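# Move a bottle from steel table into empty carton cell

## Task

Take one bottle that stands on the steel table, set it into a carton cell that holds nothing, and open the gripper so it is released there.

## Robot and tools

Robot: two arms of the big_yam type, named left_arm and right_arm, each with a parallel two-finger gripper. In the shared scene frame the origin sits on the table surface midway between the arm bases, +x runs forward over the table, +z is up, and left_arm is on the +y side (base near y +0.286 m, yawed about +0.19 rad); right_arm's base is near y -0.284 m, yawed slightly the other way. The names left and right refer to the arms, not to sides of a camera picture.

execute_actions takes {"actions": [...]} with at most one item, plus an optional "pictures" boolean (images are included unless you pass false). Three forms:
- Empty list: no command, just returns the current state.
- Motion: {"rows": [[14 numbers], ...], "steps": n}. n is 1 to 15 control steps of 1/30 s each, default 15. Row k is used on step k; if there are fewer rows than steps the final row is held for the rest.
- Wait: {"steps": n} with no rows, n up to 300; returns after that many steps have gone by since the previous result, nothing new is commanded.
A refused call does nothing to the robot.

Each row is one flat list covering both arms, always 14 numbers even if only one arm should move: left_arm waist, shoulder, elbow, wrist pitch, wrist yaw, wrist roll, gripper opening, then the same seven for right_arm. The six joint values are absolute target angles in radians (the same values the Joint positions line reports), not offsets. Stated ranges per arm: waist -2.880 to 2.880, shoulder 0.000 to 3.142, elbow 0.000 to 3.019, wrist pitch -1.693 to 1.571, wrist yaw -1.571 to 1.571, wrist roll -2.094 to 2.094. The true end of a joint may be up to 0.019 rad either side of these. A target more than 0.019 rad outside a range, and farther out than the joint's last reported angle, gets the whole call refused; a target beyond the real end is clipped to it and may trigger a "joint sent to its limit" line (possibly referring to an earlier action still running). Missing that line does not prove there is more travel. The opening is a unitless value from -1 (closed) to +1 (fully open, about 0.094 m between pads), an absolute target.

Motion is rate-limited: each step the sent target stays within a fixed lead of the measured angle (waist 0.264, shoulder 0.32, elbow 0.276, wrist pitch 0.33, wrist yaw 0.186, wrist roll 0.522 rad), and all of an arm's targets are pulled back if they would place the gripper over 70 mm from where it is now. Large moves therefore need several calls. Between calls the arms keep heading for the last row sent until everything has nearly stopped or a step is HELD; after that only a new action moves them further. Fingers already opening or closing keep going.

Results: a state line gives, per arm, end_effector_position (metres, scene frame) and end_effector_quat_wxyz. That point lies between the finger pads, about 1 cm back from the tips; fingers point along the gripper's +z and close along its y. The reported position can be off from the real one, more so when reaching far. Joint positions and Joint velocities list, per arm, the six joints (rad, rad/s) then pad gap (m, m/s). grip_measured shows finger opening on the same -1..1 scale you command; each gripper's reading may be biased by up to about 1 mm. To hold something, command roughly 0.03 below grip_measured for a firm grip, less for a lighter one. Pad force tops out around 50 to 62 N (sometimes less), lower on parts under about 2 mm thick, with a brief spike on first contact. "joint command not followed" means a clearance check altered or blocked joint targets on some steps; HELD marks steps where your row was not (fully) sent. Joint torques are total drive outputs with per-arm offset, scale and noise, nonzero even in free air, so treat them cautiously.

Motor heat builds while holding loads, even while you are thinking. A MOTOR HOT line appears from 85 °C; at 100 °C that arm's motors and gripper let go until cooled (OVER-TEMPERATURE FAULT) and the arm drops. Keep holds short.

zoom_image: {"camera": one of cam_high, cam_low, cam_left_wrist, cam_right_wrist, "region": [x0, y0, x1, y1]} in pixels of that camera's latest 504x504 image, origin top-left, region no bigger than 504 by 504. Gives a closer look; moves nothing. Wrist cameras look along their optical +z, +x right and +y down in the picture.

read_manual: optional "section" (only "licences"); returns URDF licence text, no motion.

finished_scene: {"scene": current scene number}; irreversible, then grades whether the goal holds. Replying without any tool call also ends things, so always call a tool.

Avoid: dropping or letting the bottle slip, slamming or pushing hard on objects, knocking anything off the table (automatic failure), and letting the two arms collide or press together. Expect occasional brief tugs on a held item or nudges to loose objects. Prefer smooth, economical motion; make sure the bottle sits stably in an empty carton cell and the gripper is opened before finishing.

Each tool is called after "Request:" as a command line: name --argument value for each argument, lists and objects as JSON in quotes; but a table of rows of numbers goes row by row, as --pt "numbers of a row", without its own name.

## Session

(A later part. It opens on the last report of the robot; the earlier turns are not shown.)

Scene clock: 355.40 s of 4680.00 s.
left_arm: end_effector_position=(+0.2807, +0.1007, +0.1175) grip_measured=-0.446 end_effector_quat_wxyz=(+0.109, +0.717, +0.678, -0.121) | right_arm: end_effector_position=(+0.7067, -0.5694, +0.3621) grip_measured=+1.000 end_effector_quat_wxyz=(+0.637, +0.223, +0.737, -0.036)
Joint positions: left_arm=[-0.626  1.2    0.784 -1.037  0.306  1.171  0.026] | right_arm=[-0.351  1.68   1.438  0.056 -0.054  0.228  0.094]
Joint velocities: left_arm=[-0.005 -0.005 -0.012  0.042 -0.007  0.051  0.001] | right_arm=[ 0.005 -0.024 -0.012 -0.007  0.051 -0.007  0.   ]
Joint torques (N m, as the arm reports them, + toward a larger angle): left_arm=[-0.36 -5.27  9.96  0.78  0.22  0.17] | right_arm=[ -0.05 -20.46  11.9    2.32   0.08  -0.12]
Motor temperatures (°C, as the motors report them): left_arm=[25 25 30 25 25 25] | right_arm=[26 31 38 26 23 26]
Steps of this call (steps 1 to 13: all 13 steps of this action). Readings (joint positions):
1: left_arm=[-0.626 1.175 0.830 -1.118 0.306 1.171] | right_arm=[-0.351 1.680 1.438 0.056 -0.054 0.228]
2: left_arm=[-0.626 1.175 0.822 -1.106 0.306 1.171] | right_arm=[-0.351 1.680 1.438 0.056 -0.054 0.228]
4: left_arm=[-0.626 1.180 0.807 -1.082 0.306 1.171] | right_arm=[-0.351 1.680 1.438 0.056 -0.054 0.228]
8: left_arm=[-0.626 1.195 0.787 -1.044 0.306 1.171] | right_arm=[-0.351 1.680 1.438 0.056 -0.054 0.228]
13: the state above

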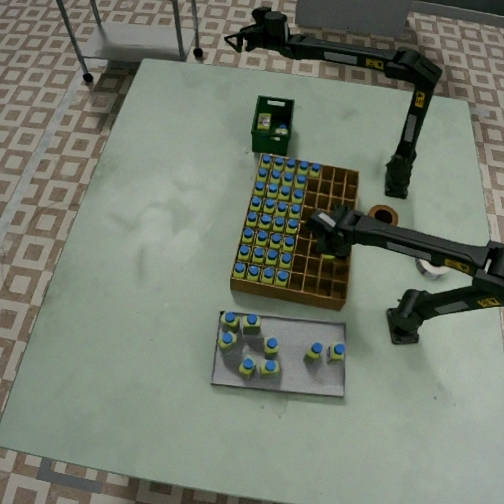

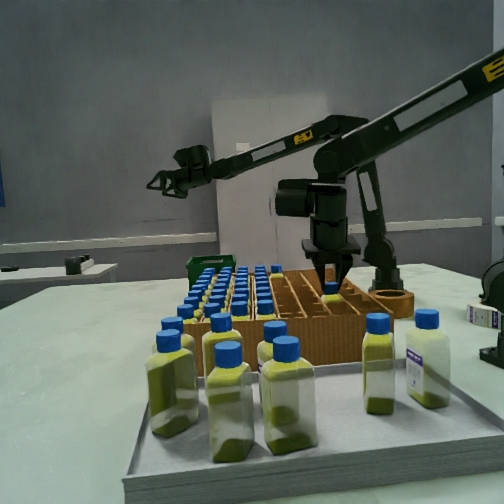

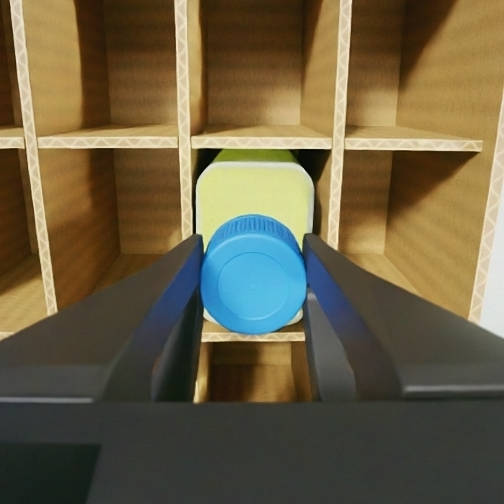

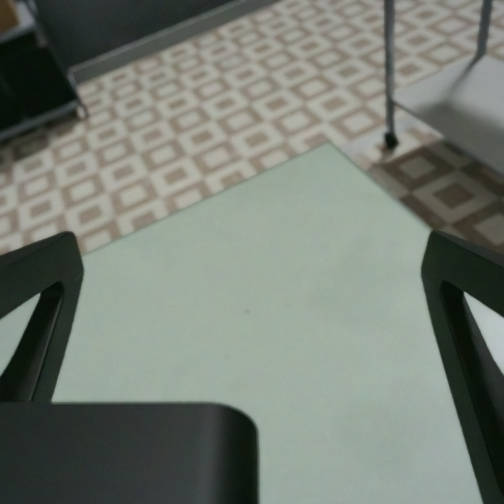

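Nearly seated; lower a few mm, release, and lift.

Request:
execute_actions --actions '[{"rows": [[-0.624,1.218,0.781,-1.018,0.305,1.175,-0.5,-0.351,1.68,1.438,0.056,-0.054,0.228,1],[-0.624,1.218,0.781,-1.018,0.305,1.175,-0.5,-0.351,1.68,1.438,0.056,-0.054,0.228,1],[-0.624,1.218,0.781,-1.018,0.305,1.175,-0.5,-0.351,1.68,1.438,0.056,-0.054,0.228,1],[-0.624,1.218,0.781,-1.018,0.305,1.175,-0.5,-0.351,1.68,1.438,0.056,-0.054,0.228,1],[-0.624,1.215,0.785,-1.03,0.305,1.175,-0.4,-0.351,1.68,1.438,0.056,-0.054,0.228,1],[-0.624,1.21,0.79,-1.035,0.305,1.175,-0.2,-0.351,1.68,1.438,0.056,-0.054,0.228,1],[-0.624,1.21,0.79,-1.035,0.305,1.175,0.0,-0.351,1.68,1.438,0.056,-0.054,0.228,1],[-0.624,1.21,0.79,-1.035,0.305,1.175,0.0,-0.351,1.68,1.438,0.056,-0.054,0.228,1],[-0.624,1.18,0.8,-1.035,0.305,1.175,0.0,-0.351,1.68,1.438,0.056,-0.054,0.228,1],[-0.624,1.15,0.81,-1.04,0.305,1.175,0.0,-0.351,1.68,1.438,0.056,-0.054,0.228,1],[-0.624,1.12,0.81,-1.04,0.305,1.175,0.0,-0.351,1.68,1.438,0.056,-0.054,0.228,1],[-0.624,1.09,0.81,-1.04,0.305,1.175,0.0,-0.351,1.68,1.438,0.056,-0.054,0.228,1],[-0.624,1.07,0.81,-1.04,0.305,1.175,0.0,-0.351,1.68,1.438,0.056,-0.054,0.228,1],[-0.624,1.06,0.81,-1.04,0.305,1.175,0.0,-0.351,1.68,1.438,0.056,-0.054,0.228,1]], "steps": 15}]' --pictures false

Request:
execute_actions --actions '[{"steps": 8}]'

Scene clock: 368.60 s of 4680.00 s.
left_arm: end_effector_position=(+0.2808, +0.1006, +0.1464) grip_measured=-0.002 end_effector_quat_wxyz=(+0.153, +0.719, +0.670, -0.104) | right_arm: end_effector_position=(+0.7067, -0.5694, +0.3621) grip_measured=+1.000 end_effector_quat_wxyz=(+0.637, +0.223, +0.737, -0.036)
Joint positions: left_arm=[-0.626  1.104  0.784 -1.036  0.306  1.171  0.047] | right_arm=[-0.351  1.68   1.438  0.056 -0.054  0.228  0.094]
Joint velocities: left_arm=[ 0.005 -0.757  0.007  0.002 -0.037 -0.051 -0.001] | right_arm=[ 0.005 -0.005  0.007 -0.007 -0.022  0.037  0.   ]
Joint torques (N m, as the arm reports them, + toward a larger angle): left_arm=[-0.42 -5.9  13.39  0.26  0.14  0.18] | right_arm=[ -0.07 -20.46  11.89   2.31   0.08  -0.12]
Motor temperatures (°C, as the motors report them): left_arm=[25 25 29 25 25 25] | right_arm=[26 31 38 26 23 26]
Steps of this call (steps 1 to 15: the robot went on to your last target; steps 16 to 90: nothing new was sent; then 9.70 s passed at rest; steps 91 to 105: all 15 steps of this action). Readings (joint positions):
91: left_arm=[-0.626 1.200 0.784 -1.036 0.306 1.171] | right_arm=[-0.351 1.680 1.438 0.056 -0.054 0.228]
92: left_arm=[-0.626 1.201 0.784 -1.036 0.306 1.171] | right_arm=[-0.351 1.680 1.438 0.056 -0.054 0.228]
94: left_arm=[-0.626 1.204 0.784 -1.036 0.306 1.171] | right_arm=[-0.351 1.680 1.438 0.056 -0.054 0.228]
98: left_arm=[-0.626 1.205 0.784 -1.036 0.306 1.171] | right_arm=[-0.351 1.680 1.438 0.056 -0.054 0.228]
105: the state above

Scene clock: 368.87 s of 4680.00 s.
left_arm: end_effector_position=(+0.2795, +0.1012, +0.1640) grip_measured=-0.002 end_effector_quat_wxyz=(+0.179, +0.719, +0.665, -0.093) | right_arm: end_effector_position=(+0.7067, -0.5694, +0.3621) grip_measured=+1.000 end_effector_quat_wxyz=(+0.637, +0.223, +0.737, -0.036)
Joint positions: left_arm=[-0.626  1.046  0.784 -1.036  0.306  1.171  0.047] | right_arm=[-0.351  1.68   1.438  0.056 -0.054  0.228  0.094]
Joint velocities: left_arm=[-0.005  0.015 -0.002  0.012 -0.007 -0.051 -0.   ] | right_arm=[ 0.005 -0.024 -0.017 -0.017  0.022 -0.037  0.   ]
Joint torques (N m, as the arm reports them, + toward a larger angle): left_arm=[ 0.02 -3.81 13.46  0.29  0.18  0.19] | right_arm=[ -0.05 -20.46  11.88   2.33   0.08  -0.12]
Motor temperatures (°C, as the motors report them): left_arm=[25 25 29 25 25 25] | right_arm=[26 31 38 26 23 26]
Steps of this call (steps 1 to 8: the robot went on to your last target). Readings (joint positions):
1: left_arm=[-0.626 1.080 0.784 -1.036 0.306 1.171] | right_arm=[-0.351 1.680 1.438 0.056 -0.054 0.228]
2: left_arm=[-0.626 1.062 0.784 -1.036 0.306 1.171] | right_arm=[-0.351 1.680 1.438 0.056 -0.054 0.228]
4: left_arm=[-0.626 1.044 0.784 -1.036 0.306 1.171] | right_arm=[-0.351 1.680 1.438 0.056 -0.054 0.228]
8: the state above

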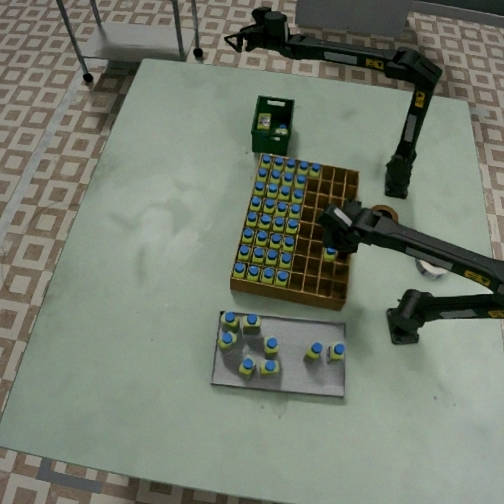

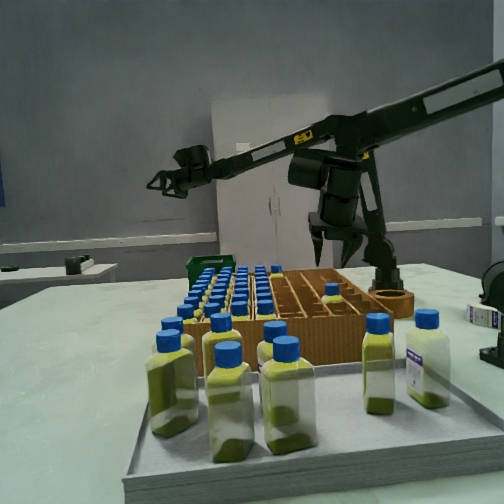

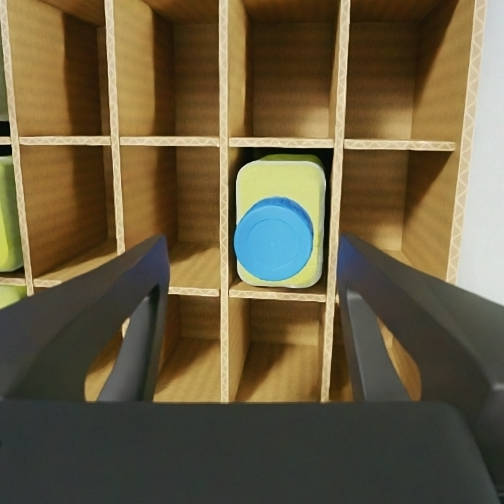

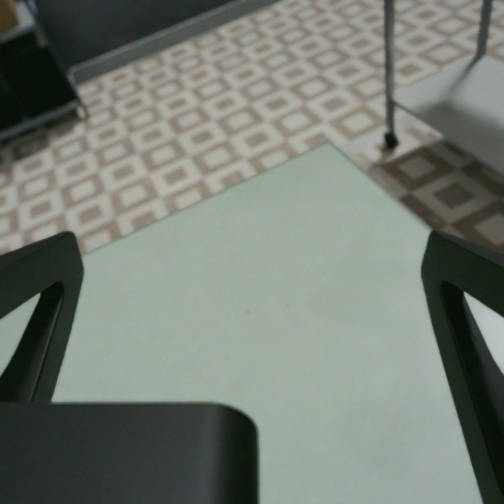

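Request:
finished_scene --scene 2

The scene is finished: the task was done.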